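## Task

Take the red tank top out of the laundry pile and set it on the half of the table on the left arm's side, separate from every other garment. All other garments must stay on the half that holds the pile. Nothing may end up on the floor or draped over a table edge. Dropping or tossing clothes is allowed. Anything that stays put only because the robot holds it does not count. At the end, release everything and pull the grippers away.

## Robot and tools

Robot: two arms, left_arm and right_arm, each with a parallel two-finger gripper and a wrist camera. Cameras: cam_high (fixed overview), cam_left_wrist and cam_right_wrist, each 504x504 pixels.

World frame: origin on the table surface midway between the arms, +x out across the table, +z up, and left_arm sits on the +y side. So the left arm's half of the table is the +y half. The names left and right refer to the arms, not to sides of a picture. State lines report each gripper's position in metres and orientation as a wxyz quaternion in this frame; the printed position can be somewhat wrong, more so when the arm reaches far.

Gripper axes: fingers extend along the gripper's own +z and close along its own y. The reported point lies between the pads, roughly 1 cm short of the fingertips.

The 14-number row (used by execute_actions rows and by move's target): one list covering both arms, left_arm first then right_arm, each as dx, dy, dz, rx, ry, rz, opening. Every value lies in [-1, 1]. dx..rz are an offset, not a pose: they express where the gripper should go relative to its pose in the most recent result that reported it (before any such result in a scene, and for later calls within a single reply, relative to where the arm is when the action begins). They are in the gripper's own axes, not the world frame. Scale: 1.0 equals 0.6 m of travel or 180 degrees; rx, ry, rz form a single rotation vector. In an action, each row is counted from that same reference pose, not chained from the preceding row. Opening is absolute: +1 is fully open (0.094 m), -1 is shut. An arm that should not move needs zeros for its offset (or the offset back to where it belongs) plus its current opening.

execute_actions: argument actions is a list with zero or one item. Empty list: just returns the state. {"rows": [...], "steps": n}: up to 15 rows, n from 1 to 15 control steps of 1/30 s; one row per step, the final row repeats if rows run out. {"steps": n} without rows: a wait of up to 300 steps counted from the previous result, your thinking time included. Optional pictures true/false. A refused call moves nothing.

move: target is one 14-number row as above; speed in m/s, 0.002 to 0.5 (default 0.25), turning capped at twice that in rad/s. Both grippers follow straight paths that finish together in 0.5 to 10 s; past 10 s they stop short. No collision avoidance between arms or with objects. Opening is applied at the start. The result adds a move: line with the ending (done, off_target, moving, held, fault) and which limits applied (paced = pose clipped; held = some steps blocked, after which the arm may jump faster), plus each gripper's distance to its goal.



Motion behaviour: each step the command is limited to 70 mm and 16 degrees from the measured pose, so long offsets need several actions; after an action the arm only continues to the last clipped pose. Arms tend to settle a centimetre or more low, and repeated zero offsets let them sag; compensate by aiming higher. Position wins over orientation when both cannot be met. Elbows never quite straighten. A Hand target line shows where the controller is driving each gripper.

Result lines: grip_measured is the finger opening on the command scale (last joint value is metres). To hold cloth, command about 0.03 below grip_measured. pose unreachable means the clearance check altered or blocked that arm's command; HELD marks steps not sent. FAULT and OVER-TEMPERATURE FAULT lines mean an arm stopped. MOTOR HOT appears at 75 °C; 90 °C stops the arm for 10 s, 100 °C makes it drop. Limit time spent holding loads.

Avoid: arms colliding or pushing on each other (can end the scene), pressing hard into the table or pile, fast impacts, garments falling off the table or hanging over an edge, and moving the non-target garments out of their half. Before finishing, open the gripper, rise and clear away so the garment rests on its own.

Each tool is called after ">>>" by a JSON object that holds its "api" and its "payload".

## Session

I'll start by looking at the current state of the scene.

>>> {"api": "execute_actions", "payload": {"actions": []}}

Scene clock: 0.00 s of 6000.00 s.
left_arm: end_effector_position=(+0.3861, +0.2844, +0.4023) grip_measured=+1.000 end_effector_quat_wxyz=(+0.702, -0.015, +0.712, +0.008) | right_arm: end_effector_position=(+0.3745, -0.3190, +0.4145) grip_measured=+1.000 end_effector_quat_wxyz=(+0.714, +0.013, +0.699, -0.017)
Joint positions: left_arm=[-0.012  1.048  1.042 -0.009  0.004 -0.011  0.094] | right_arm=[ 0.001  1.055  1.059  0.017  0.    -0.005  0.094]
Joint velocities: left_arm=[ 0.002 -0.007 -0.007  0.022  0.007  0.007  0.   ] | right_arm=[-0.002 -0.002  0.002 -0.022 -0.007  0.007  0.   ]
Motor temperatures (°C, as the motors report them): left_arm=[25 27 26 24 27 26] | right_arm=[26 26 24 25 25 28]
Hand target (left_arm): +0.382, +0.284, +0.418; +0.716, -0.016, +0.698, +0.007
Hand target (right_arm): +0.372, -0.319, +0.421; +0.719, +0.013, +0.695, -0.018

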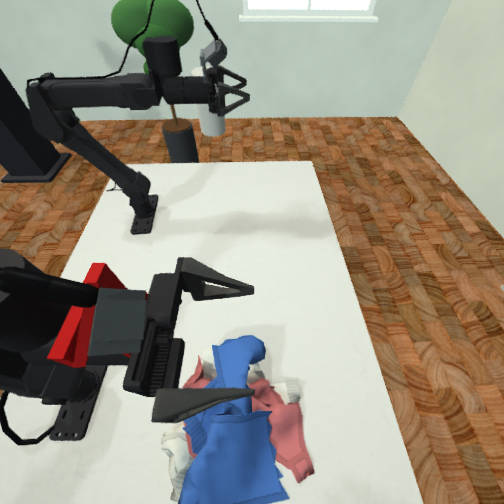

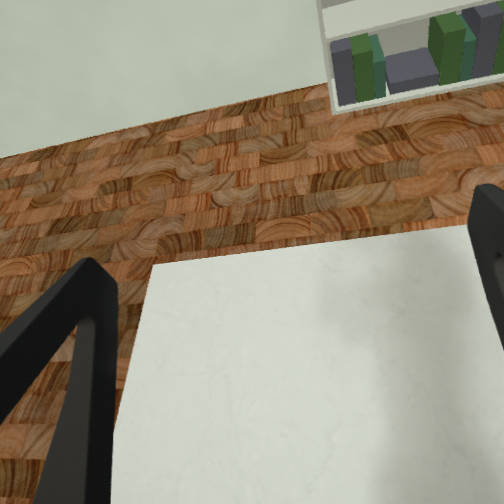

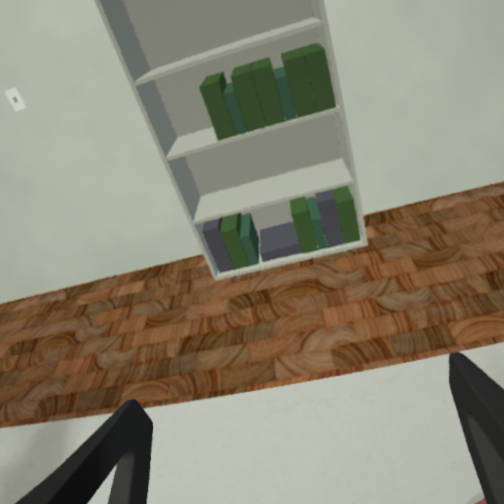

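>>> {"api": "zoom_image", "payload": {"camera": "cam_high", "region": [130, 300, 350, 504]}}

Region (130, 300, 350, 504) of cam_high's 504x504 image, scaled by 2.291, with more detail than that image has; it fills the top 467 rows of this view, and the rest is white.

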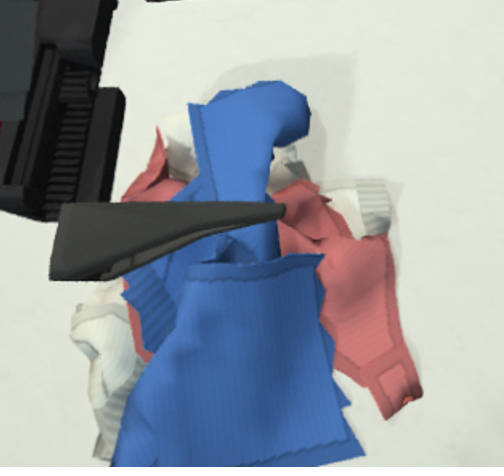

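The red garment with a strap sticking out sits on the right side of the pile, partly under the blue piece. I'll bring the right gripper above that strap, pointing down.

>>> {"api": "move", "payload": {"target": [0,0,0,0,0,0,1, 0.4956,-0.2616,0.1709,0.2596,0.4496,0.2596,1], "speed": 0.3}}

Scene clock: 75.80 s of 6000.00 s.
left_arm: end_effector_position=(+0.3861, +0.2844, +0.4015) grip_measured=+1.000 end_effector_quat_wxyz=(+0.701, -0.015, +0.713, +0.008) | right_arm: end_effector_position=(+0.4743, -0.4797, +0.1032) grip_measured=+1.000 end_effector_quat_wxyz=(+0.071, +0.510, +0.857, +0.012)
Joint positions: left_arm=[-0.012  1.048  1.042 -0.013  0.004 -0.011  0.094] | right_arm=[-0.307  2.566  2.678 -1.538  0.003  0.721  0.094]
Joint velocities: left_arm=[-0.002 -0.017 -0.002 -0.007 -0.007  0.051  0.   ] | right_arm=[ 0.007  0.007  0.002 -0.037  0.022  0.037  0.   ]
Motor temperatures (°C, as the motors report them): left_arm=[25 27 28 32 27 26] | right_arm=[26 27 27 33 25 28]
Hand target (left_arm): +0.386, +0.284, +0.402; +0.702, -0.015, +0.712, +0.008
Hand target (right_arm): +0.474, -0.482, +0.109; +0.075, +0.515, +0.854, +0.014
Off the commanded pose (left_arm): 0.001 m, 0 deg.
Off the commanded pose (right_arm): 0.017 m, 7 deg.
joint sent to its limit (right arm) — the command would take joint 4 (wrist pitch) past its lower limit, so that joint was sent only as far as its limit.
After step 90, 69.23 s passed at rest.
move: off_target (right_arm)
camera_calibration (this result's frames):
cam_left_wrist: T_world_to_cam=[[0.0215381, -0.967665, -0.251316, 0.367233], [-0.802843, 0.133063, -0.581151, 0.508399], [0.595801, 0.214284, -0.774018, 0.109842], [0, 0, 0, 1]] pos_world=[0.334812, 0.264172, 0.472768]
cam_right_wrist: T_world_to_cam=[[-0.959478, -0.214595, -0.182623, 0.375918], [-0.276836, 0.838793, 0.468816, 0.535452], [0.0525773, 0.500375, -0.864211, 0.419178], [0, 0, 0, 1]] pos_world=[0.486878, -0.578209, 0.179881]

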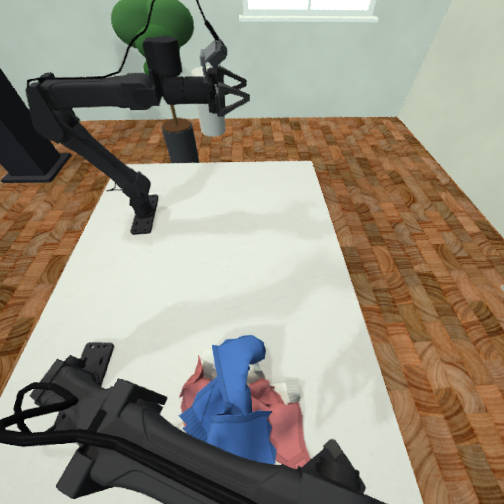

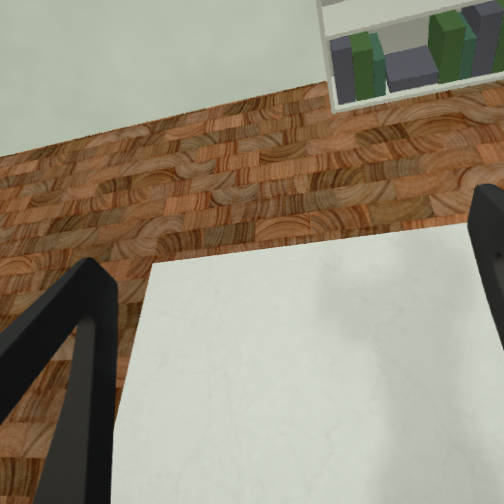

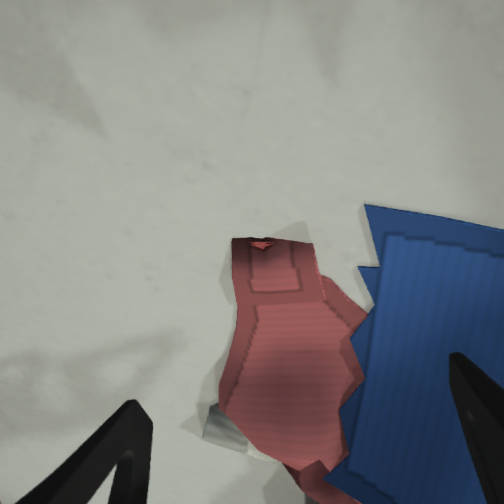

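The strap sits right between the fingers in the wrist view. I'll narrow the opening to avoid the blue cloth's edge, then lower onto the strap.

>>> {"api": "move", "payload": {"target": [0,0,0,0,0,0,1, 0.0222,0.0058,0.1482,0,0,0,0.38], "speed": 0.1}}

Scene clock: 124.03 s of 6000.00 s.
left_arm: end_effector_position=(+0.3861, +0.2844, +0.4006) grip_measured=+1.000 end_effector_quat_wxyz=(+0.699, -0.015, +0.715, +0.008) | right_arm: end_effector_position=(+0.4772, -0.4732, +0.0158) grip_measured=+0.381 end_effector_quat_wxyz=(+0.060, +0.511, +0.857, +0.010)
Joint positions: left_arm=[-0.012  1.048  1.042 -0.016  0.004 -0.011  0.094] | right_arm=[-0.292  2.505  2.213 -1.157  0.005  0.739  0.065]
Joint velocities: left_arm=[ 0.007 -0.002 -0.002  0.081  0.007 -0.051  0.   ] | right_arm=[ 0.012 -0.002 -0.017 -0.007 -0.007 -0.022 -0.001]
Motor temperatures (°C, as the motors report them): left_arm=[25 27 28 33 27 26] | right_arm=[26 35 28 29 25 28]
Hand target (left_arm): +0.386, +0.284, +0.401; +0.701, -0.015, +0.713, +0.008
Hand target (right_arm): +0.482, -0.471, +0.014; +0.070, +0.510, +0.857, +0.012
Off the commanded pose (left_arm): 0.001 m, 0 deg.
Off the commanded pose (right_arm): 0.006 m, 1 deg.
After step 90, 43.93 s passed at rest.
move: done
camera_calibration (this result's frames):
cam_left_wrist: T_world_to_cam=[[0.0206759, -0.967697, -0.251266, 0.36734], [-0.804832, 0.13299, -0.57841, 0.50758], [0.593142, 0.214186, -0.776084, 0.111075], [0, 0, 0, 1]] pos_world=[0.335039, 0.26418, 0.472093]
cam_right_wrist: T_world_to_cam=[[-0.963665, -0.210226, -0.164789, 0.367904], [-0.264583, 0.835983, 0.480758, 0.564367], [0.0366931, 0.50689, -0.86123, 0.350875], [0, 0, 0, 1]] pos_world=[0.490983, -0.572314, 0.0914863]

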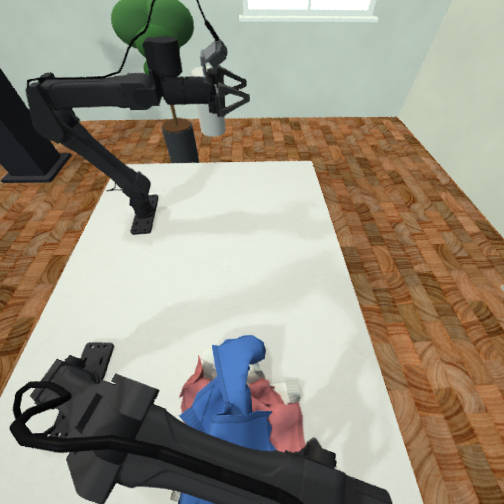

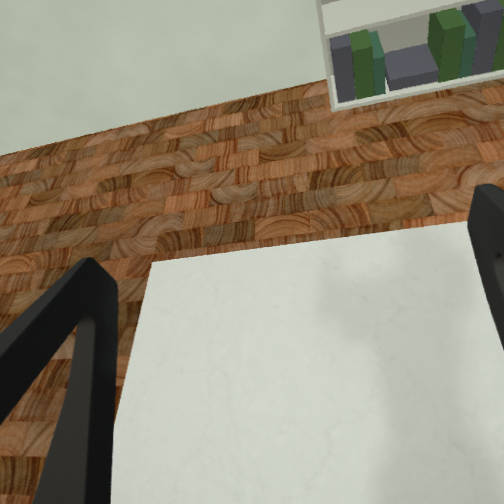

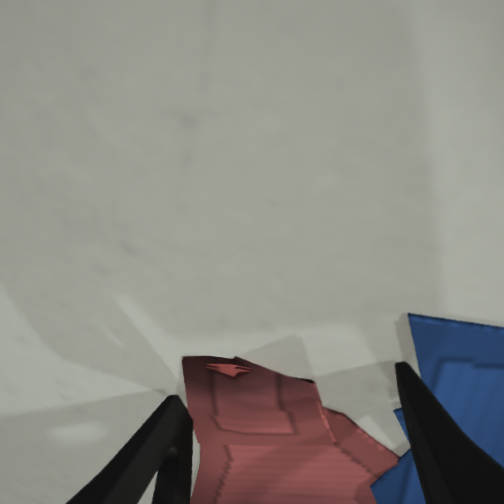

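The strap is between the fingers now. Closing the gripper.

>>> {"api": "execute_actions", "payload": {"actions": [{"rows": [[0,0,0,0,0,0,1, 0,0,0,0,0,0,-1]], "steps": 15}]}}

Scene clock: 128.03 s of 6000.00 s.
left_arm: end_effector_position=(+0.3861, +0.2844, +0.3998) grip_measured=+1.000 end_effector_quat_wxyz=(+0.698, -0.016, +0.716, +0.008) | right_arm: end_effector_position=(+0.4785, -0.4727, +0.0160) grip_measured=-0.985 end_effector_quat_wxyz=(+0.062, +0.511, +0.857, +0.013)
Joint positions: left_arm=[-0.012  1.048  1.042 -0.02   0.004 -0.011  0.094] | right_arm=[-0.292  2.505  2.213 -1.152  0.     0.739  0.001]
Joint velocities: left_arm=[-0.007 -0.002  0.002 -0.066 -0.037 -0.022  0.   ] | right_arm=[ 0.002  0.007 -0.007  0.007 -0.022 -0.022 -0.   ]
Motor temperatures (°C, as the motors report them): left_arm=[25 27 28 33 27 26] | right_arm=[26 35 27 29 25 28]
Hand target (left_arm): +0.386, +0.284, +0.401; +0.699, -0.015, +0.715, +0.008
Hand target (right_arm): +0.477, -0.473, +0.016; +0.060, +0.511, +0.857, +0.010
Off the commanded pose (left_arm): 0.001 m, 0 deg.
Off the commanded pose (right_arm): 0.001 m, 0 deg.
Steps of this call (steps 1 to 90: nothing new was sent; then 0.50 s passed at rest; steps 91 to 105: all 15 steps of this action). Readings (end_effector_position):
91: left_arm (+0.3861, +0.2844, +0.4005) | right_arm (+0.4770, -0.4732, +0.0158)
92: left_arm (+0.3861, +0.2844, +0.4004) | right_arm (+0.4769, -0.4733, +0.0158)
94: left_arm (+0.3861, +0.2844, +0.4002) | right_arm (+0.4778, -0.4730, +0.0159)
98: left_arm (+0.3861, +0.2844, +0.3999) | right_arm (+0.4784, -0.4730, +0.0160)
105: the state above
camera_calibration (this result's frames):
cam_left_wrist: T_world_to_cam=[[0.0198139, -0.967729, -0.251213, 0.367446], [-0.806812, 0.132917, -0.575662, 0.506756], [0.590476, 0.214088, -0.778142, 0.112304], [0, 0, 0, 1]] pos_world=[0.335264, 0.264189, 0.471417]
cam_right_wrist: T_world_to_cam=[[-0.962658, -0.209534, -0.171419, 0.369319], [-0.267443, 0.834285, 0.482123, 0.564771], [0.0419914, 0.509965, -0.85917, 0.349562], [0, 0, 0, 1]] pos_world=[0.491893, -0.57206, 0.0913518]

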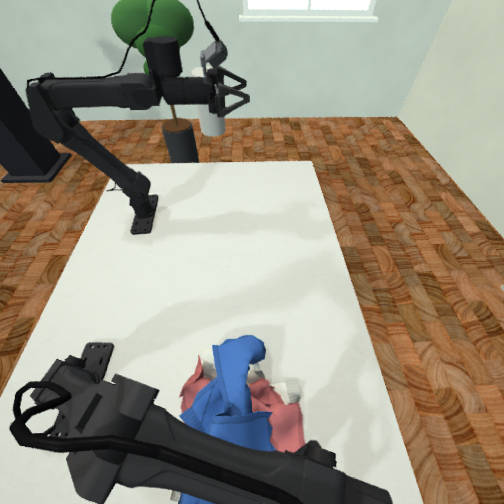

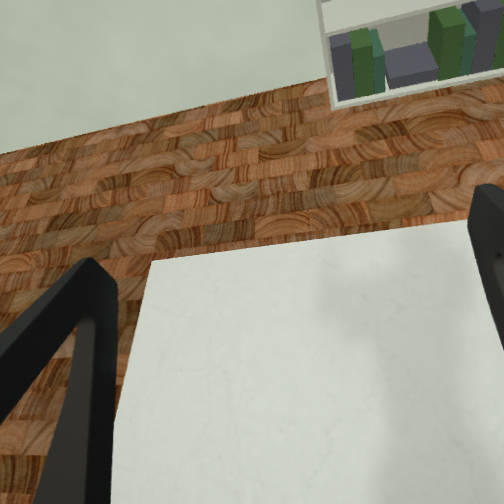

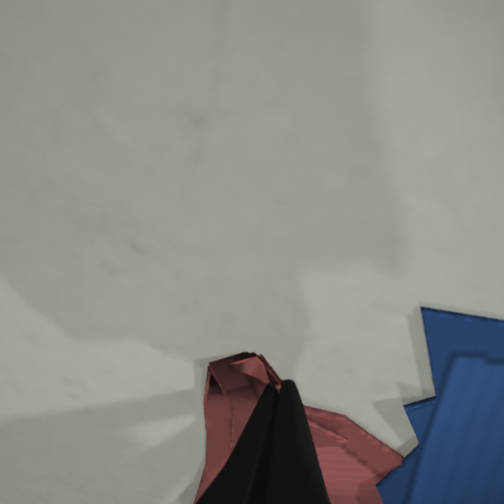

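Gripped (thin, though). Lifting gently to check the hold.

>>> {"api": "move", "payload": {"target": [0,0,0,0,0,0,1, -0.0219,0.0186,-0.1978,0,0,0,-1], "speed": 0.12}}

Scene clock: 135.70 s of 6000.00 s.
left_arm: end_effector_position=(+0.3860, +0.2844, +0.3989) grip_measured=+1.000 end_effector_quat_wxyz=(+0.697, -0.016, +0.717, +0.008) | right_arm: end_effector_position=(+0.4822, -0.4735, +0.1128) grip_measured=-0.985 end_effector_quat_wxyz=(+0.087, +0.510, +0.855, +0.019)
Joint positions: left_arm=[-0.012  1.048  1.042 -0.023  0.004 -0.011  0.094] | right_arm=[-0.292  2.566  2.712 -1.538 -0.003  0.739  0.001]
Joint velocities: left_arm=[-0.007 -0.007 -0.012 -0.051 -0.007 -0.007  0.   ] | right_arm=[-0.002 -0.007  0.007 -0.051 -0.007 -0.081  0.   ]
Motor temperatures (°C, as the motors report them): left_arm=[25 27 28 33 27 26] | right_arm=[26 36 27 29 25 28]
Hand target (left_arm): +0.386, +0.284, +0.400; +0.698, -0.016, +0.716, +0.008
Hand target (right_arm): +0.481, -0.474, +0.135; +0.108, +0.509, +0.854, +0.022
Off the commanded pose (left_arm): 0.001 m, 0 deg.
Off the commanded pose (right_arm): 0.023 m, 3 deg.
joint sent to its limit (right arm) — the command would take joint 4 (wrist pitch) past its lower limit, so that joint was sent only as far as its limit.
After step 90, 3.33 s passed at rest.
move: off_target (right_arm)
camera_calibration (this result's frames):
cam_left_wrist: T_world_to_cam=[[0.0189521, -0.967761, -0.251158, 0.367551], [-0.808783, 0.132845, -0.572907, 0.505929], [0.587802, 0.21399, -0.78019, 0.113532], [0, 0, 0, 1]] pos_world=[0.335486, 0.264197, 0.47074]
cam_right_wrist: T_world_to_cam=[[-0.952913, -0.21276, -0.216077, 0.388059], [-0.291166, 0.841039, 0.455934, 0.537268], [0.0847248, 0.49738, -0.863386, 0.406928], [0, 0, 0, 1]] pos_world=[0.491744, -0.571698, 0.190228]

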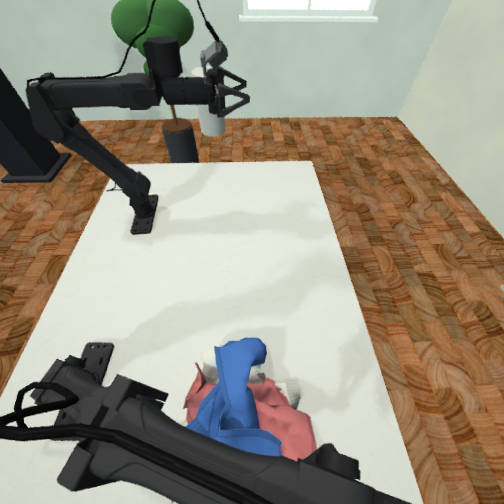

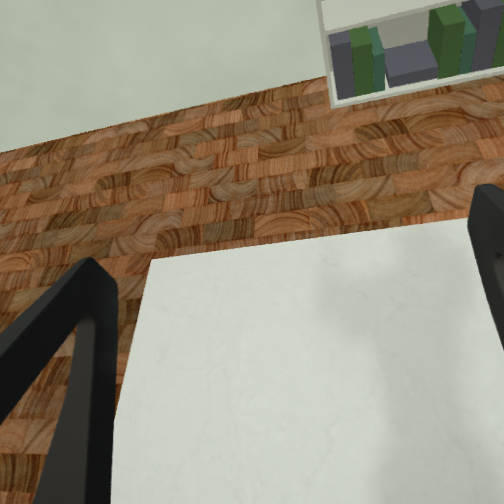

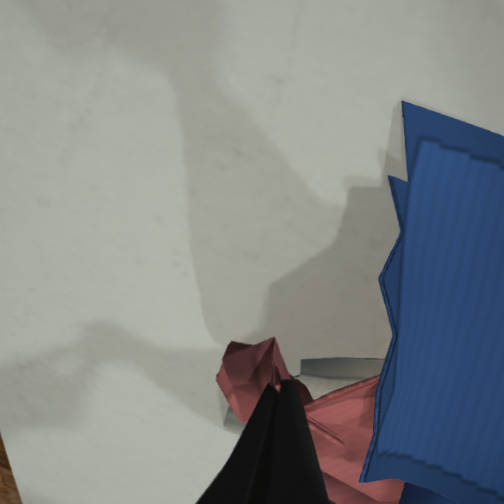

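The grip is holding. The wrist pitch is at its limit, so I'll tilt the gripper outward as I lift higher to pull the top free of the pile.

>>> {"api": "move", "payload": {"target": [0,0,0,0,0,0,1, 0.0188,0.0100,-0.3177,-0.176,-0.177,0.001,-1], "speed": 0.15}}

Scene clock: 165.53 s of 6000.00 s.
left_arm: end_effector_position=(+0.3860, +0.2844, +0.3981) grip_measured=+1.000 end_effector_quat_wxyz=(+0.696, -0.016, +0.718, +0.008) | right_arm: end_effector_position=(+0.4542, -0.4563, +0.2964) grip_measured=-0.985 end_effector_quat_wxyz=(+0.438, +0.461, +0.765, +0.103)
Joint positions: left_arm=[-0.012  1.048  1.042 -0.027  0.004 -0.011  0.094] | right_arm=[-0.281  1.658  1.669 -0.647 -0.011  0.766  0.001]
Joint velocities: left_arm=[-0.002 -0.002  0.007  0.007  0.022  0.11   0.   ] | right_arm=[-0.007  0.012 -0.027 -0.022  0.007 -0.051  0.001]
Motor temperatures (°C, as the motors report them): left_arm=[25 27 28 34 27 26] | right_arm=[26 39 28 29 25 28]
Hand target (left_arm): +0.386, +0.284, +0.399; +0.697, -0.016, +0.717, +0.008
Hand target (right_arm): +0.453, -0.451, +0.306; +0.450, +0.455, +0.761, +0.108
Off the commanded pose (left_arm): 0.001 m, 0 deg.
Off the commanded pose (right_arm): 0.008 m, 2 deg.
After step 90, 23.70 s passed at rest.
move: done
camera_calibration (this result's frames):
cam_left_wrist: T_world_to_cam=[[0.0180905, -0.967792, -0.251099, 0.367655], [-0.810743, 0.132773, -0.570146, 0.505097], [0.585122, 0.213891, -0.782229, 0.114756], [0, 0, 0, 1]] pos_world=[0.335707, 0.264205, 0.470062]
cam_right_wrist: T_world_to_cam=[[-0.593279, -0.318929, -0.739124, 0.347955], [-0.446043, 0.894574, -0.0279762, 0.669256], [0.670124, 0.313083, -0.672988, 0.152773], [0, 0, 0, 1]] pos_world=[0.402574, -0.535558, 0.37872]

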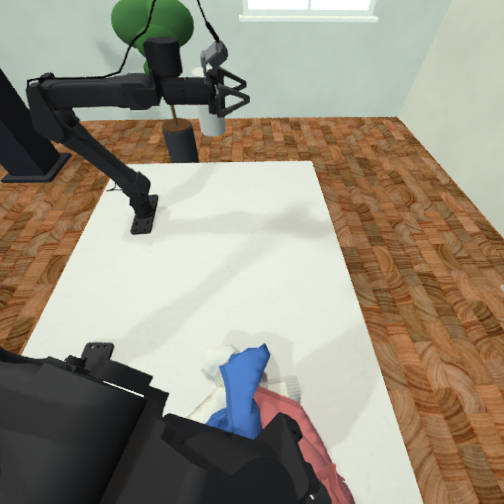

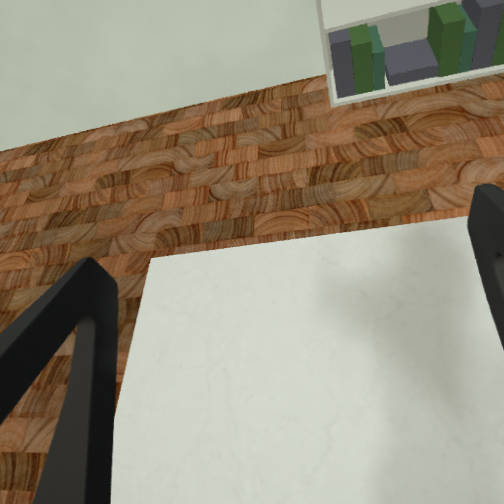

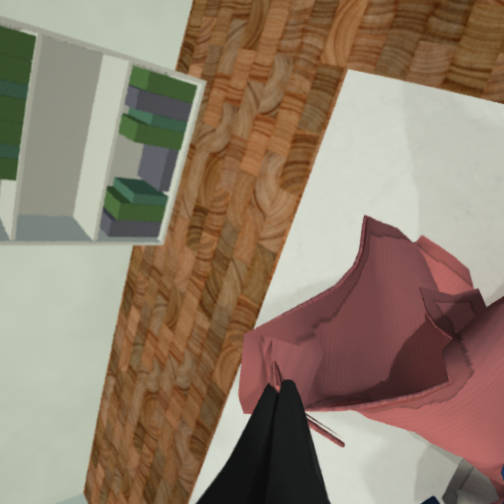

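The whole red piece is coming out from under the blue one. Lifting higher so it clears the pile.

>>> {"api": "move", "payload": {"target": [0,0,0,0,0,0,1, -0.1297,0.1685,-0.2861,-0.1186,-0.1171,0.0041,-1], "speed": 0.15}}

Scene clock: 185.13 s of 6000.00 s.
left_arm: end_effector_position=(+0.3860, +0.2844, +0.3972) grip_measured=+1.000 end_effector_quat_wxyz=(+0.694, -0.016, +0.719, +0.008) | right_arm: end_effector_position=(+0.4097, -0.4259, +0.4796) grip_measured=-0.986 end_effector_quat_wxyz=(+0.626, +0.399, +0.652, +0.155)
Joint positions: left_arm=[-0.012  1.048  1.042 -0.03   0.004 -0.011  0.094] | right_arm=[-0.23   1.427  1.784 -0.527  0.032  0.797  0.001]
Joint velocities: left_arm=[-0.002 -0.012 -0.017  0.037 -0.066  0.022  0.   ] | right_arm=[-0.007  0.017  0.007 -0.007  0.007 -0.037 -0.001]
Motor temperatures (°C, as the motors report them): left_arm=[25 27 28 35 27 26] | right_arm=[26 35 28 32 25 28]
Hand target (left_arm): +0.386, +0.284, +0.398; +0.696, -0.016, +0.718, +0.008
Hand target (right_arm): +0.400, -0.421, +0.502; +0.647, +0.389, +0.636, +0.159
Off the commanded pose (left_arm): 0.001 m, 0 deg.
Off the commanded pose (right_arm): 0.023 m, 3 deg.
After step 100, 14.10 s passed at rest.
move: off_target (right_arm)
camera_calibration (this result's frames):
cam_left_wrist: T_world_to_cam=[[0.0172291, -0.967824, -0.251037, 0.367757], [-0.812695, 0.132701, -0.567378, 0.504261], [0.582435, 0.213792, -0.784259, 0.115978], [0, 0, 0, 1]] pos_world=[0.335925, 0.264213, 0.469384]
cam_right_wrist: T_world_to_cam=[[-0.224044, -0.422829, -0.878077, 0.337807], [-0.363015, 0.872352, -0.327447, 0.72744], [0.904447, 0.245393, -0.348939, 0.0162132], [0, 0, 0, 1]] pos_world=[0.325092, -0.495728, 0.540477]

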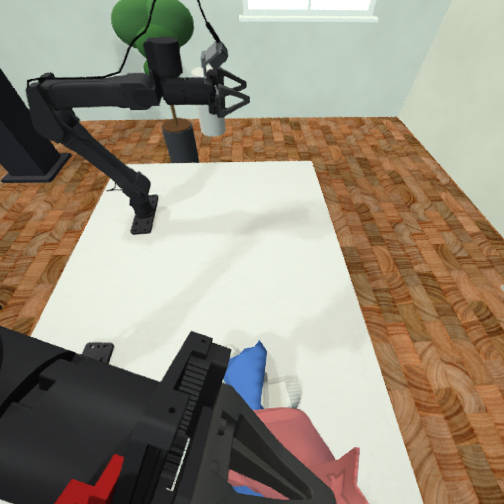

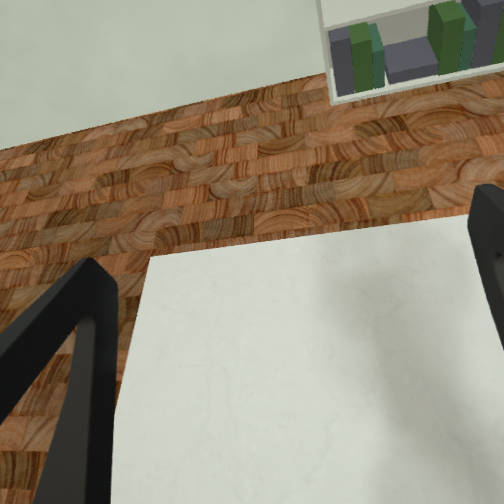

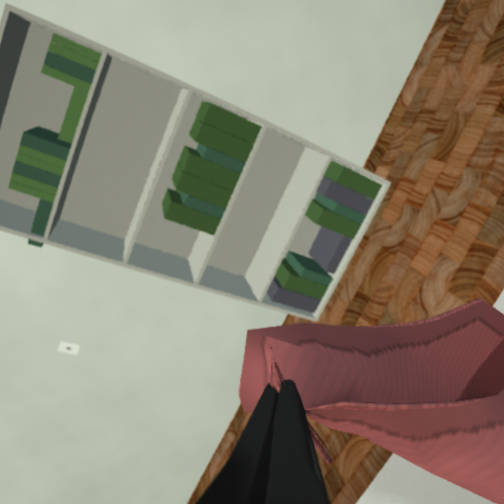

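The top is hanging from the gripper. Now I'll carry it over to the left half, moving the left arm out of the way at the same time.

>>> {"api": "move", "payload": {"target": [-0.0365,0.2970,-0.1345,0,0,0,1, 0.7390,0.6007,-0.3414,-0.2309,0.2339,-0.0562,-1], "speed": 0.25}}

Scene clock: 227.23 s of 6000.00 s.
left_arm: end_effector_position=(+0.3004, +0.4597, +0.4038) grip_measured=+1.000 end_effector_quat_wxyz=(+0.686, -0.038, +0.726, -0.012) | right_arm: end_effector_position=(+0.3817, +0.1818, +0.4600) grip_measured=-0.986 end_effector_quat_wxyz=(+0.470, +0.032, +0.747, +0.468)
Joint positions: left_arm=[ 0.944  1.117  1.139 -0.122  0.956  0.012  0.094] | right_arm=[ 0.996  2.316  2.854 -0.661  0.209  0.851  0.001]
Joint velocities: left_arm=[ 0.007  0.002 -0.017  0.066 -0.007 -0.007  0.   ] | right_arm=[-0.002 -0.002  0.002 -0.037 -0.051 -0.051  0.   ]
Motor temperatures (°C, as the motors report them): left_arm=[25 27 28 35 27 26] | right_arm=[26 32 29 36 25 28]
Hand target (left_arm): +0.299, +0.459, +0.421; +0.697, -0.020, +0.717, +0.004
Hand target (right_arm): +0.378, +0.182, +0.464; +0.472, +0.024, +0.746, +0.469
Off the commanded pose (left_arm): 0.016 m, 4 deg.
Off the commanded pose (right_arm): 0.002 m, 3 deg.
elbow stopped short (right arm): the move would have taken joint 3 (elbow) straighter than the controller allows; a more bent joint 3 avoids this.
After step 1164, the last 529 steps of your reply time or wait did not run and took no scene time. You can wait again.
move: off_target (left_arm, right_arm)
camera_calibration (this result's frames):
cam_left_wrist: T_world_to_cam=[[0.0183028, -0.981092, -0.192677, 0.522746], [-0.824827, 0.0941, -0.5575, 0.432574], [0.565089, 0.169129, -0.807508, 0.168697], [0, 0, 0, 1]] pos_world=[0.251902, 0.443625, 0.478105]
cam_right_wrist: T_world_to_cam=[[0.265035, -0.354027, -0.896895, 0.380688], [-0.93158, 0.146019, -0.332921, 0.532271], [0.248827, 0.923766, -0.291104, -0.0141052], [0, 0, 0, 1]] pos_world=[0.398468, 0.0700818, 0.514536]

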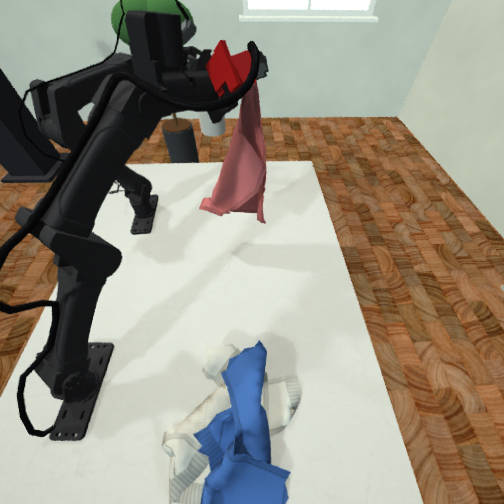

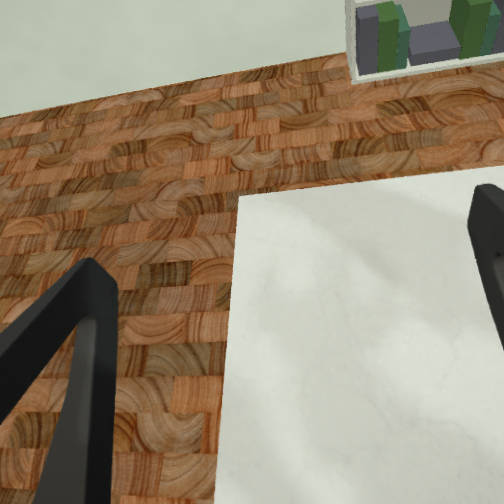

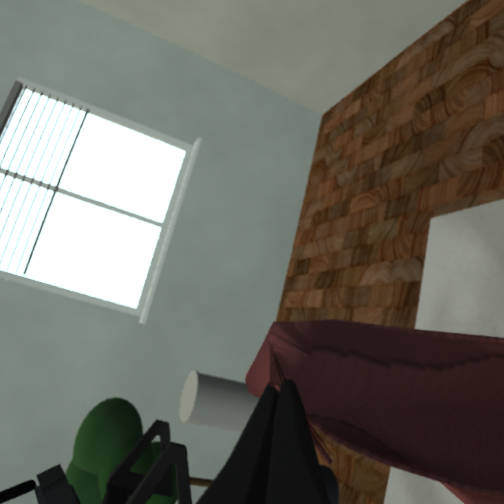

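The top is hanging alone over the left half; the blue and white pieces stayed in the pile. Now I'll lower it onto the table before releasing.

>>> {"api": "move", "payload": {"target": [0,0,0,0,0,0,1, 0.4197,-0.4195,0.0891,0,0,0,-1], "speed": 0.2}}

Scene clock: 251.53 s of 6000.00 s.
left_arm: end_effector_position=(+0.3004, +0.4596, +0.4039) grip_measured=+1.000 end_effector_quat_wxyz=(+0.686, -0.038, +0.726, -0.012) | right_arm: end_effector_position=(+0.3788, +0.1936, +0.0997) grip_measured=-0.986 end_effector_quat_wxyz=(+0.465, +0.037, +0.749, +0.470)
Joint positions: left_arm=[ 0.944  1.117  1.139 -0.122  0.956  0.012  0.094] | right_arm=[1.016 2.35  1.341 0.88  0.228 0.87  0.001]
Joint velocities: left_arm=[-0.012  0.002  0.012  0.051 -0.007 -0.007  0.   ] | right_arm=[-0.007 -0.012  0.012 -0.051 -0.037 -0.051  0.001]
Motor temperatures (°C, as the motors report them): left_arm=[25 27 29 35 27 26] | right_arm=[26 35 28 36 25 28]
Hand target (left_arm): +0.300, +0.460, +0.404; +0.686, -0.038, +0.726, -0.012
Hand target (right_arm): +0.375, +0.196, +0.100; +0.470, +0.032, +0.748, +0.468
Off the commanded pose (left_arm): 0.000 m, 0 deg.
Off the commanded pose (right_arm): 0.006 m, 1 deg.
move: done
camera_calibration (this result's frames):
cam_left_wrist: T_world_to_cam=[[0.0179365, -0.981102, -0.192656, 0.522787], [-0.824773, 0.0944015, -0.557528, 0.432442], [0.565179, 0.168898, -0.807494, 0.168784], [0, 0, 0, 1]] pos_world=[0.251896, 0.443577, 0.478109]
cam_right_wrist: T_world_to_cam=[[0.251606, -0.348241, -0.903007, 0.0671088], [-0.936166, 0.149135, -0.318359, 0.407587], [0.245535, 0.925466, -0.288488, -0.128528], [0, 0, 0, 1]] pos_world=[0.396242, 0.081533, 0.15328]

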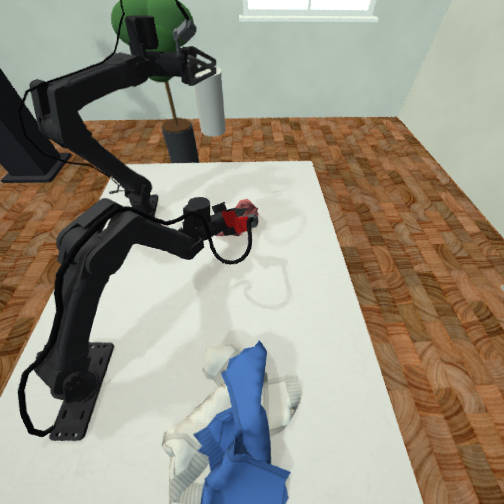

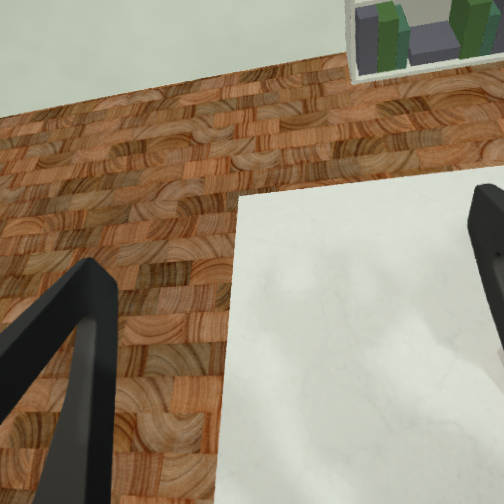

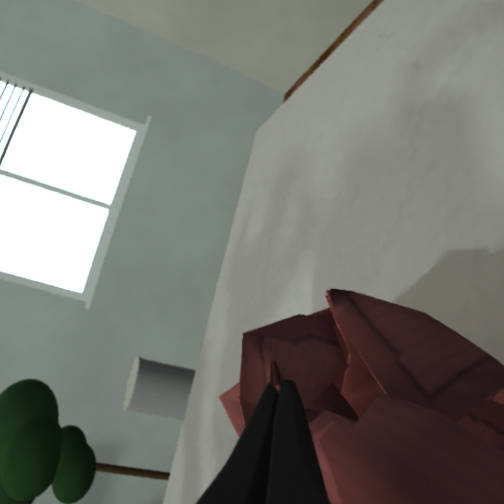

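The top is resting on the table under the gripper. Releasing it.

>>> {"api": "execute_actions", "payload": {"actions": [{"rows": [[0,0,0,0,0,0,1, 0,0,0,0,0,0,1]], "steps": 15}], "pictures": false}}

Scene clock: 255.23 s of 6000.00 s.
left_arm: end_effector_position=(+0.3004, +0.4596, +0.4039) grip_measured=+1.000 end_effector_quat_wxyz=(+0.686, -0.038, +0.726, -0.012) | right_arm: end_effector_position=(+0.3788, +0.1936, +0.1001) grip_measured=+1.000 end_effector_quat_wxyz=(+0.465, +0.037, +0.749, +0.471)
Joint positions: left_arm=[ 0.944  1.117  1.139 -0.122  0.956  0.012  0.094] | right_arm=[1.016 2.35  1.341 0.881 0.228 0.871 0.094]
Joint velocities: left_arm=[ 0.002  0.002  0.002 -0.066 -0.051 -0.037  0.   ] | right_arm=[ 0.012 -0.017  0.002  0.037 -0.022  0.007  0.   ]
Motor temperatures (°C, as the motors report them): left_arm=[25 27 29 35 27 26] | right_arm=[26 35 28 37 25 28]
Hand target (left_arm): +0.300, +0.460, +0.404; +0.686, -0.038, +0.726, -0.012
Hand target (right_arm): +0.379, +0.194, +0.100; +0.465, +0.037, +0.749, +0.470
Off the commanded pose (left_arm): 0.000 m, 0 deg.
Off the commanded pose (right_arm): 0.000 m, 0 deg.
Steps of this call (steps 1 to 90: nothing new was sent; then 0.20 s passed at rest; steps 91 to 105: all 15 steps of this action). Readings (end_effector_position):
91: left_arm (+0.3004, +0.4596, +0.4039) | right_arm (+0.3788, +0.1936, +0.1001)
92: left_arm (+0.3004, +0.4596, +0.4039) | right_arm (+0.3788, +0.1936, +0.1001)
94: left_arm (+0.3004, +0.4596, +0.4039) | right_arm (+0.3788, +0.1936, +0.1001)
98: left_arm (+0.3004, +0.4596, +0.4039) | right_arm (+0.3788, +0.1936, +0.1001)
105: the state above

>>> {"api": "move", "payload": {"target": [0,0,0,0,0,0,1, -0.4796,0.1179,-0.4787,0.187,-0.203,0.033,1], "speed": 0.3}}

Scene clock: 267.83 s of 6000.00 s.
left_arm: end_effector_position=(+0.3004, +0.4596, +0.4039) grip_measured=+1.000 end_effector_quat_wxyz=(+0.686, -0.038, +0.726, -0.012) | right_arm: end_effector_position=(+0.3086, -0.0953, +0.3784) grip_measured=+1.000 end_effector_quat_wxyz=(+0.615, +0.346, +0.670, +0.232)
Joint positions: left_arm=[ 0.944  1.117  1.139 -0.122  0.956  0.012  0.094] | right_arm=[ 1.057  1.321  1.28  -0.271  1.11   1.119  0.094]
Joint velocities: left_arm=[ 0.002 -0.007 -0.002 -0.095 -0.081 -0.022  0.   ] | right_arm=[-0.012  0.007 -0.032 -0.051 -0.081  0.051  0.   ]
Motor temperatures (°C, as the motors report them): left_arm=[25 27 29 35 27 26] | right_arm=[26 36 28 37 25 28]
Hand target (left_arm): +0.300, +0.460, +0.404; +0.686, -0.038, +0.726, -0.012
Hand target (right_arm): +0.308, -0.098, +0.383; +0.618, +0.349, +0.668, +0.225
Off the commanded pose (left_arm): 0.000 m, 0 deg.
Off the commanded pose (right_arm): 0.008 m, 1 deg.
After step 90, 7.30 s passed at rest.
move: done
camera_calibration (this result's frames):
cam_left_wrist: T_world_to_cam=[[0.0179365, -0.981102, -0.192656, 0.522787], [-0.824773, 0.0944015, -0.557528, 0.432442], [0.565179, 0.168898, -0.807494, 0.168784], [0, 0, 0, 1]] pos_world=[0.251896, 0.443577, 0.478109]
cam_right_wrist: T_world_to_cam=[[-0.109276, -0.419188, -0.901299, 0.339768], [-0.502995, 0.80539, -0.313597, 0.400783], [0.857353, 0.41908, -0.298859, 0.00327076], [0, 0, 0, 1]] pos_world=[0.235916, -0.181731, 0.432895]

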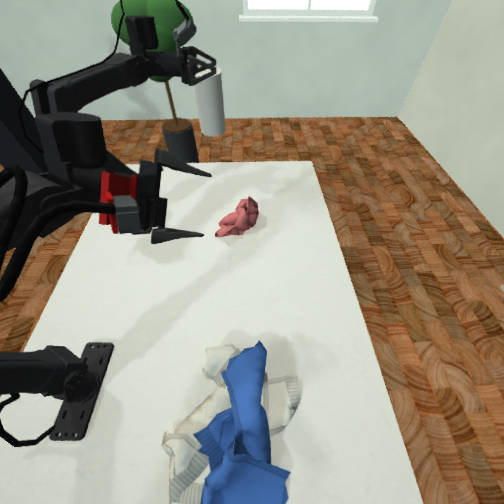

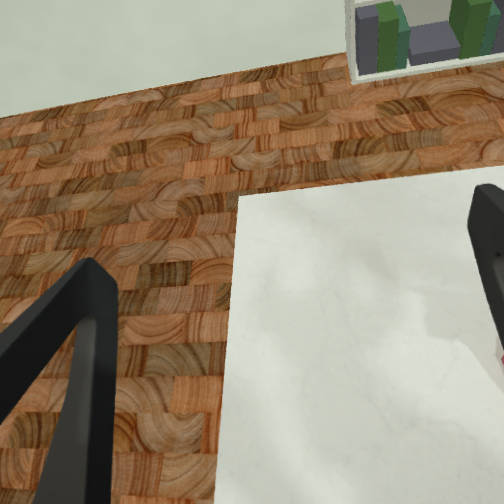

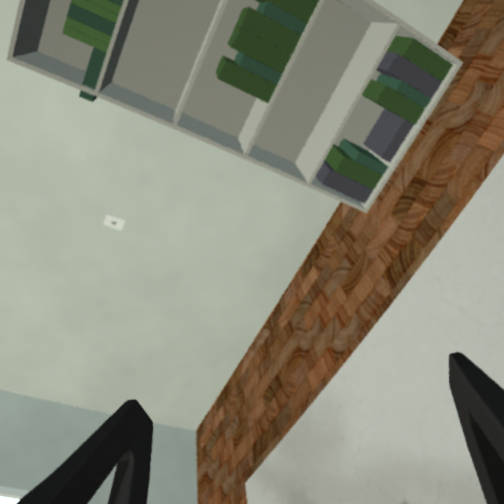

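The red tank top is now on the left half, apart from the pile. Let me double-check the pile's edge near the bottom of the view to confirm nothing is hanging off.

>>> {"api": "zoom_image", "payload": {"camera": "cam_high", "region": [100, 330, 352, 504]}}

Region (100, 330, 352, 504) of cam_high's 504x504 image, scaled by 2.000, with more detail than that image has; it fills the top 348 rows of this view, and the rest is white.

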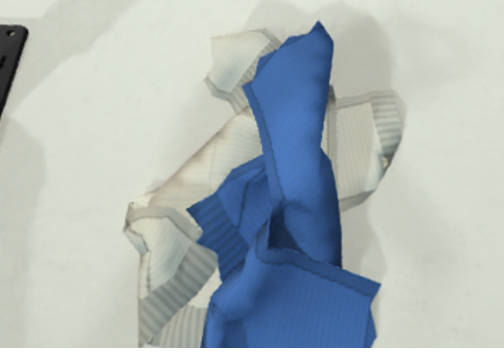

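Checking the table's near edge with the right wrist camera, which cam_high can't see.

>>> {"api": "move", "payload": {"target": [0,0,0,0,0,0,1, -0.1288,-0.4746,0.2967,0.045,0.4776,-0.1343,1], "speed": 0.3}}

Scene clock: 284.80 s of 6000.00 s.
left_arm: end_effector_position=(+0.3004, +0.4596, +0.4039) grip_measured=+1.000 end_effector_quat_wxyz=(+0.686, -0.038, +0.726, -0.012) | right_arm: end_effector_position=(+0.4339, -0.3638, +0.1895) grip_measured=+1.000 end_effector_quat_wxyz=(+0.121, +0.032, +0.969, +0.212)
Joint positions: left_arm=[ 0.944  1.117  1.139 -0.122  0.956  0.012  0.094] | right_arm=[-0.279  2.188  2.279 -1.542 -0.48  -0.228  0.094]
Joint velocities: left_arm=[ 0.002  0.002  0.002 -0.022  0.007 -0.022  0.   ] | right_arm=[ 0.002 -0.017  0.007 -0.051  0.037 -0.066  0.   ]
Motor temperatures (°C, as the motors report them): left_arm=[25 27 29 34 27 26] | right_arm=[26 33 29 35 25 28]
Hand target (left_arm): +0.300, +0.460, +0.404; +0.686, -0.038, +0.726, -0.012
Hand target (right_arm): +0.435, -0.366, +0.193; +0.126, +0.026, +0.969, +0.209
Off the commanded pose (left_arm): 0.000 m, 0 deg.
Off the commanded pose (right_arm): 0.007 m, 14 deg.
joint sent to its limit (right arm) — the command would take joint 4 (wrist pitch) past its lower limit, so that joint was sent only as far as its limit.
After step 90, 10.80 s passed at rest.
move: off_target (right_arm)
camera_calibration (this result's frames):
cam_left_wrist: T_world_to_cam=[[0.0179365, -0.981102, -0.192656, 0.522787], [-0.824773, 0.0944015, -0.557528, 0.432442], [0.565179, 0.168898, -0.807494, 0.168784], [0, 0, 0, 1]] pos_world=[0.251896, 0.443577, 0.478109]
cam_right_wrist: T_world_to_cam=[[-0.26901, -0.810485, -0.520334, -0.0745944], [-0.92055, 0.0574906, 0.386371, 0.397222], [-0.283233, 0.582931, -0.761558, 0.59412], [0, 0, 0, 1]] pos_world=[0.51387, -0.429625, 0.260168]

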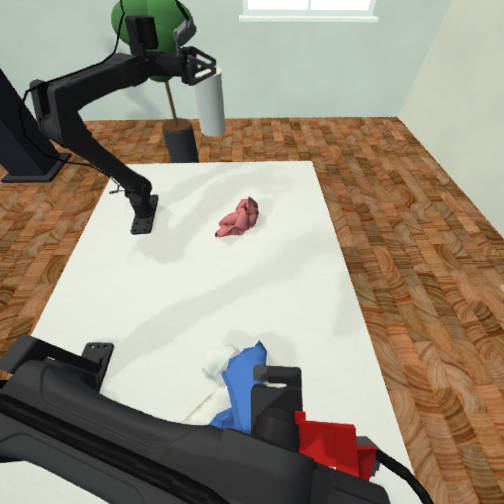

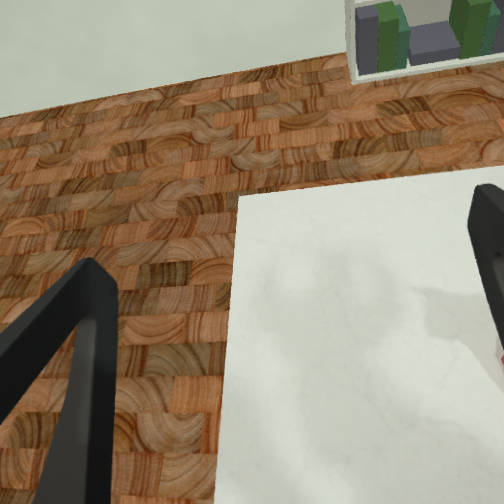

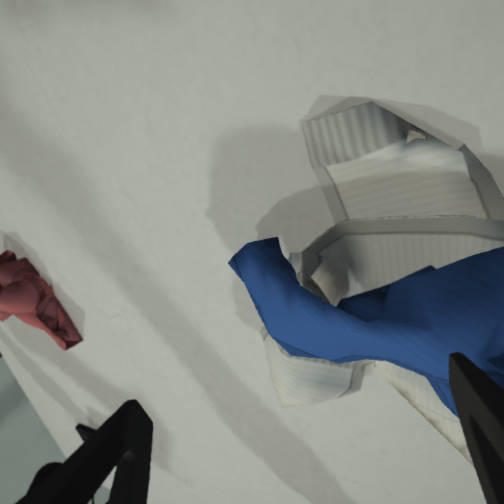

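Moving the right wrist camera further toward the near edge to see the part of the table neither view has shown yet.

>>> {"api": "move", "payload": {"target": [0,0,0,0,0,0,1, -0.0505,-0.1852,-0.1888,0,0,0,1], "speed": 0.25}}

Scene clock: 296.40 s of 6000.00 s.
left_arm: end_effector_position=(+0.3004, +0.4596, +0.4039) grip_measured=+1.000 end_effector_quat_wxyz=(+0.686, -0.038, +0.726, -0.012) | right_arm: end_effector_position=(+0.4283, -0.5186, +0.2451) grip_measured=+1.000 end_effector_quat_wxyz=(+0.268, +0.086, +0.949, +0.139)
Joint positions: left_arm=[ 0.944  1.117  1.139 -0.122  0.956  0.012  0.094] | right_arm=[-0.597  2.265  2.592 -1.549 -0.515 -0.368  0.094]
Joint velocities: left_arm=[-0.002 -0.012  0.017 -0.081 -0.022 -0.022  0.   ] | right_arm=[-0.017  0.017  0.012 -0.081  0.037 -0.11   0.   ]
Motor temperatures (°C, as the motors report them): left_arm=[25 27 29 34 27 26] | right_arm=[26 34 29 33 25 28]
Hand target (left_arm): +0.300, +0.460, +0.404; +0.686, -0.038, +0.726, -0.012
Hand target (right_arm): +0.433, -0.515, +0.248; +0.277, +0.075, +0.947, +0.144
Off the commanded pose (left_arm): 0.000 m, 0 deg.
Off the commanded pose (right_arm): 0.008 m, 20 deg; orientation clipped at the last step of the last action.
joint sent to its limit (right arm) — the command would take joint 4 (wrist pitch) past its lower limit, so that joint was sent only as far as its limit.
After step 90, 7.53 s passed at rest.
move: off_target (right_arm); limits=paced
camera_calibration (this result's frames):
cam_left_wrist: T_world_to_cam=[[0.0179365, -0.981102, -0.192656, 0.522787], [-0.824773, 0.0944015, -0.557528, 0.432442], [0.565179, 0.168898, -0.807494, 0.168784], [0, 0, 0, 1]] pos_world=[0.251896, 0.443577, 0.478109]
cam_right_wrist: T_world_to_cam=[[-0.29018, -0.824313, -0.486111, -0.179077], [-0.95629, 0.268945, 0.114791, 0.571074], [0.036113, 0.498173, -0.866325, 0.570035], [0, 0, 0, 1]] pos_world=[0.473562, -0.585179, 0.34123]

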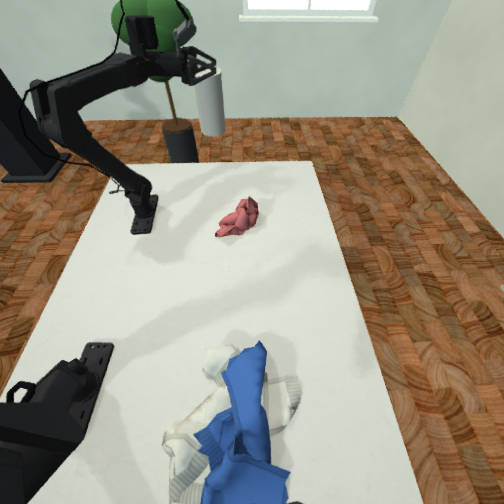

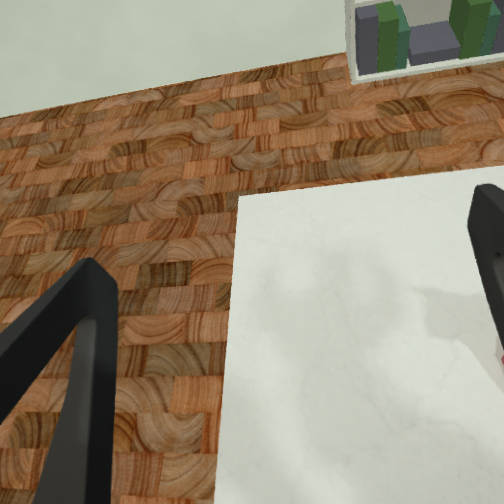

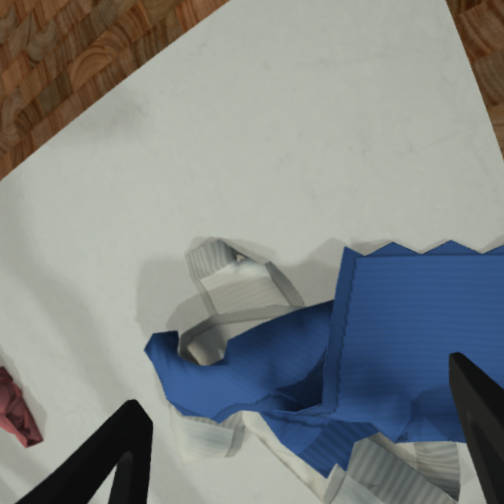

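The blue piece reaches at least y≈-0.59 while the table edge is at y≈-0.62, and it still runs past the frame. I'll shift the camera a bit further out to see that part of the edge.

>>> {"api": "move", "payload": {"target": [0,0,0,0,0,0,1, -0.0639,-0.1423,-0.0771,0,0,0,1], "speed": 0.25}}

Scene clock: 326.20 s of 6000.00 s.
left_arm: end_effector_position=(+0.3004, +0.4596, +0.4039) grip_measured=+1.000 end_effector_quat_wxyz=(+0.686, -0.038, +0.726, -0.012) | right_arm: end_effector_position=(+0.4195, -0.6204, +0.2676) grip_measured=+1.000 end_effector_quat_wxyz=(+0.365, +0.126, +0.919, +0.076)
Joint positions: left_arm=[ 0.944  1.117  1.139 -0.122  0.956  0.012  0.094] | right_arm=[-0.776  2.403  2.851 -1.477 -0.568 -0.388  0.094]
Joint velocities: left_arm=[-0.007 -0.012 -0.012  0.007  0.007 -0.081  0.   ] | right_arm=[-0.027 -0.002 -0.027 -0.051 -0.081  0.022  0.   ]
Motor temperatures (°C, as the motors report them): left_arm=[25 27 29 34 27 26] | right_arm=[26 35 29 32 25 28]
Hand target (left_arm): +0.300, +0.460, +0.404; +0.686, -0.038, +0.726, -0.012
Hand target (right_arm): +0.427, -0.618, +0.274; +0.380, +0.114, +0.915, +0.077
Off the commanded pose (left_arm): 0.000 m, 0 deg.
Off the commanded pose (right_arm): 0.012 m, 14 deg.
elbow stopped short (right arm): the move would have taken joint 3 (elbow) straighter than the controller allows; a more bent joint 3 avoids this.
After step 90, 25.80 s passed at rest.
move: off_target (right_arm)
camera_calibration (this result's frames):
cam_left_wrist: T_world_to_cam=[[0.0179365, -0.981102, -0.192656, 0.522787], [-0.824773, 0.0944015, -0.557528, 0.432442], [0.565179, 0.168898, -0.807494, 0.168784], [0, 0, 0, 1]] pos_world=[0.251896, 0.443577, 0.478109]
cam_right_wrist: T_world_to_cam=[[-0.322965, -0.830909, -0.453083, -0.253809], [-0.911235, 0.402318, -0.088269, 0.70562], [0.255627, 0.384357, -0.887087, 0.483456], [0, 0, 0, 1]] pos_world=[0.43743, -0.680596, 0.376155]

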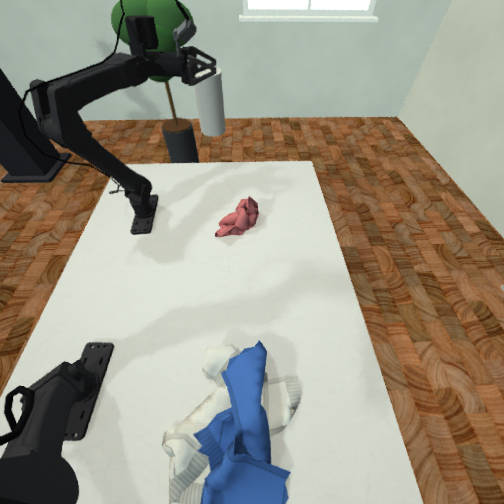

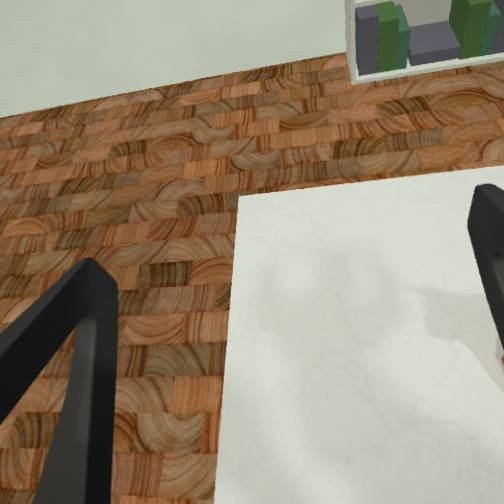

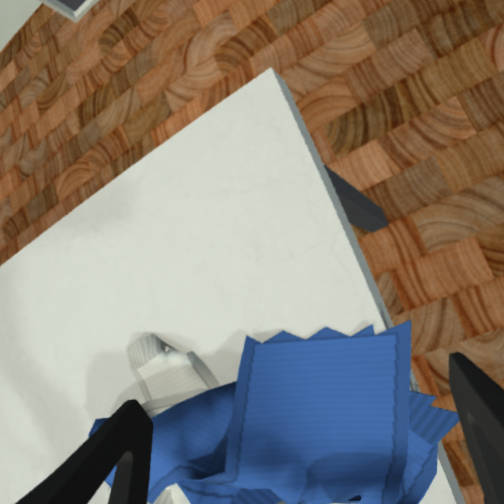

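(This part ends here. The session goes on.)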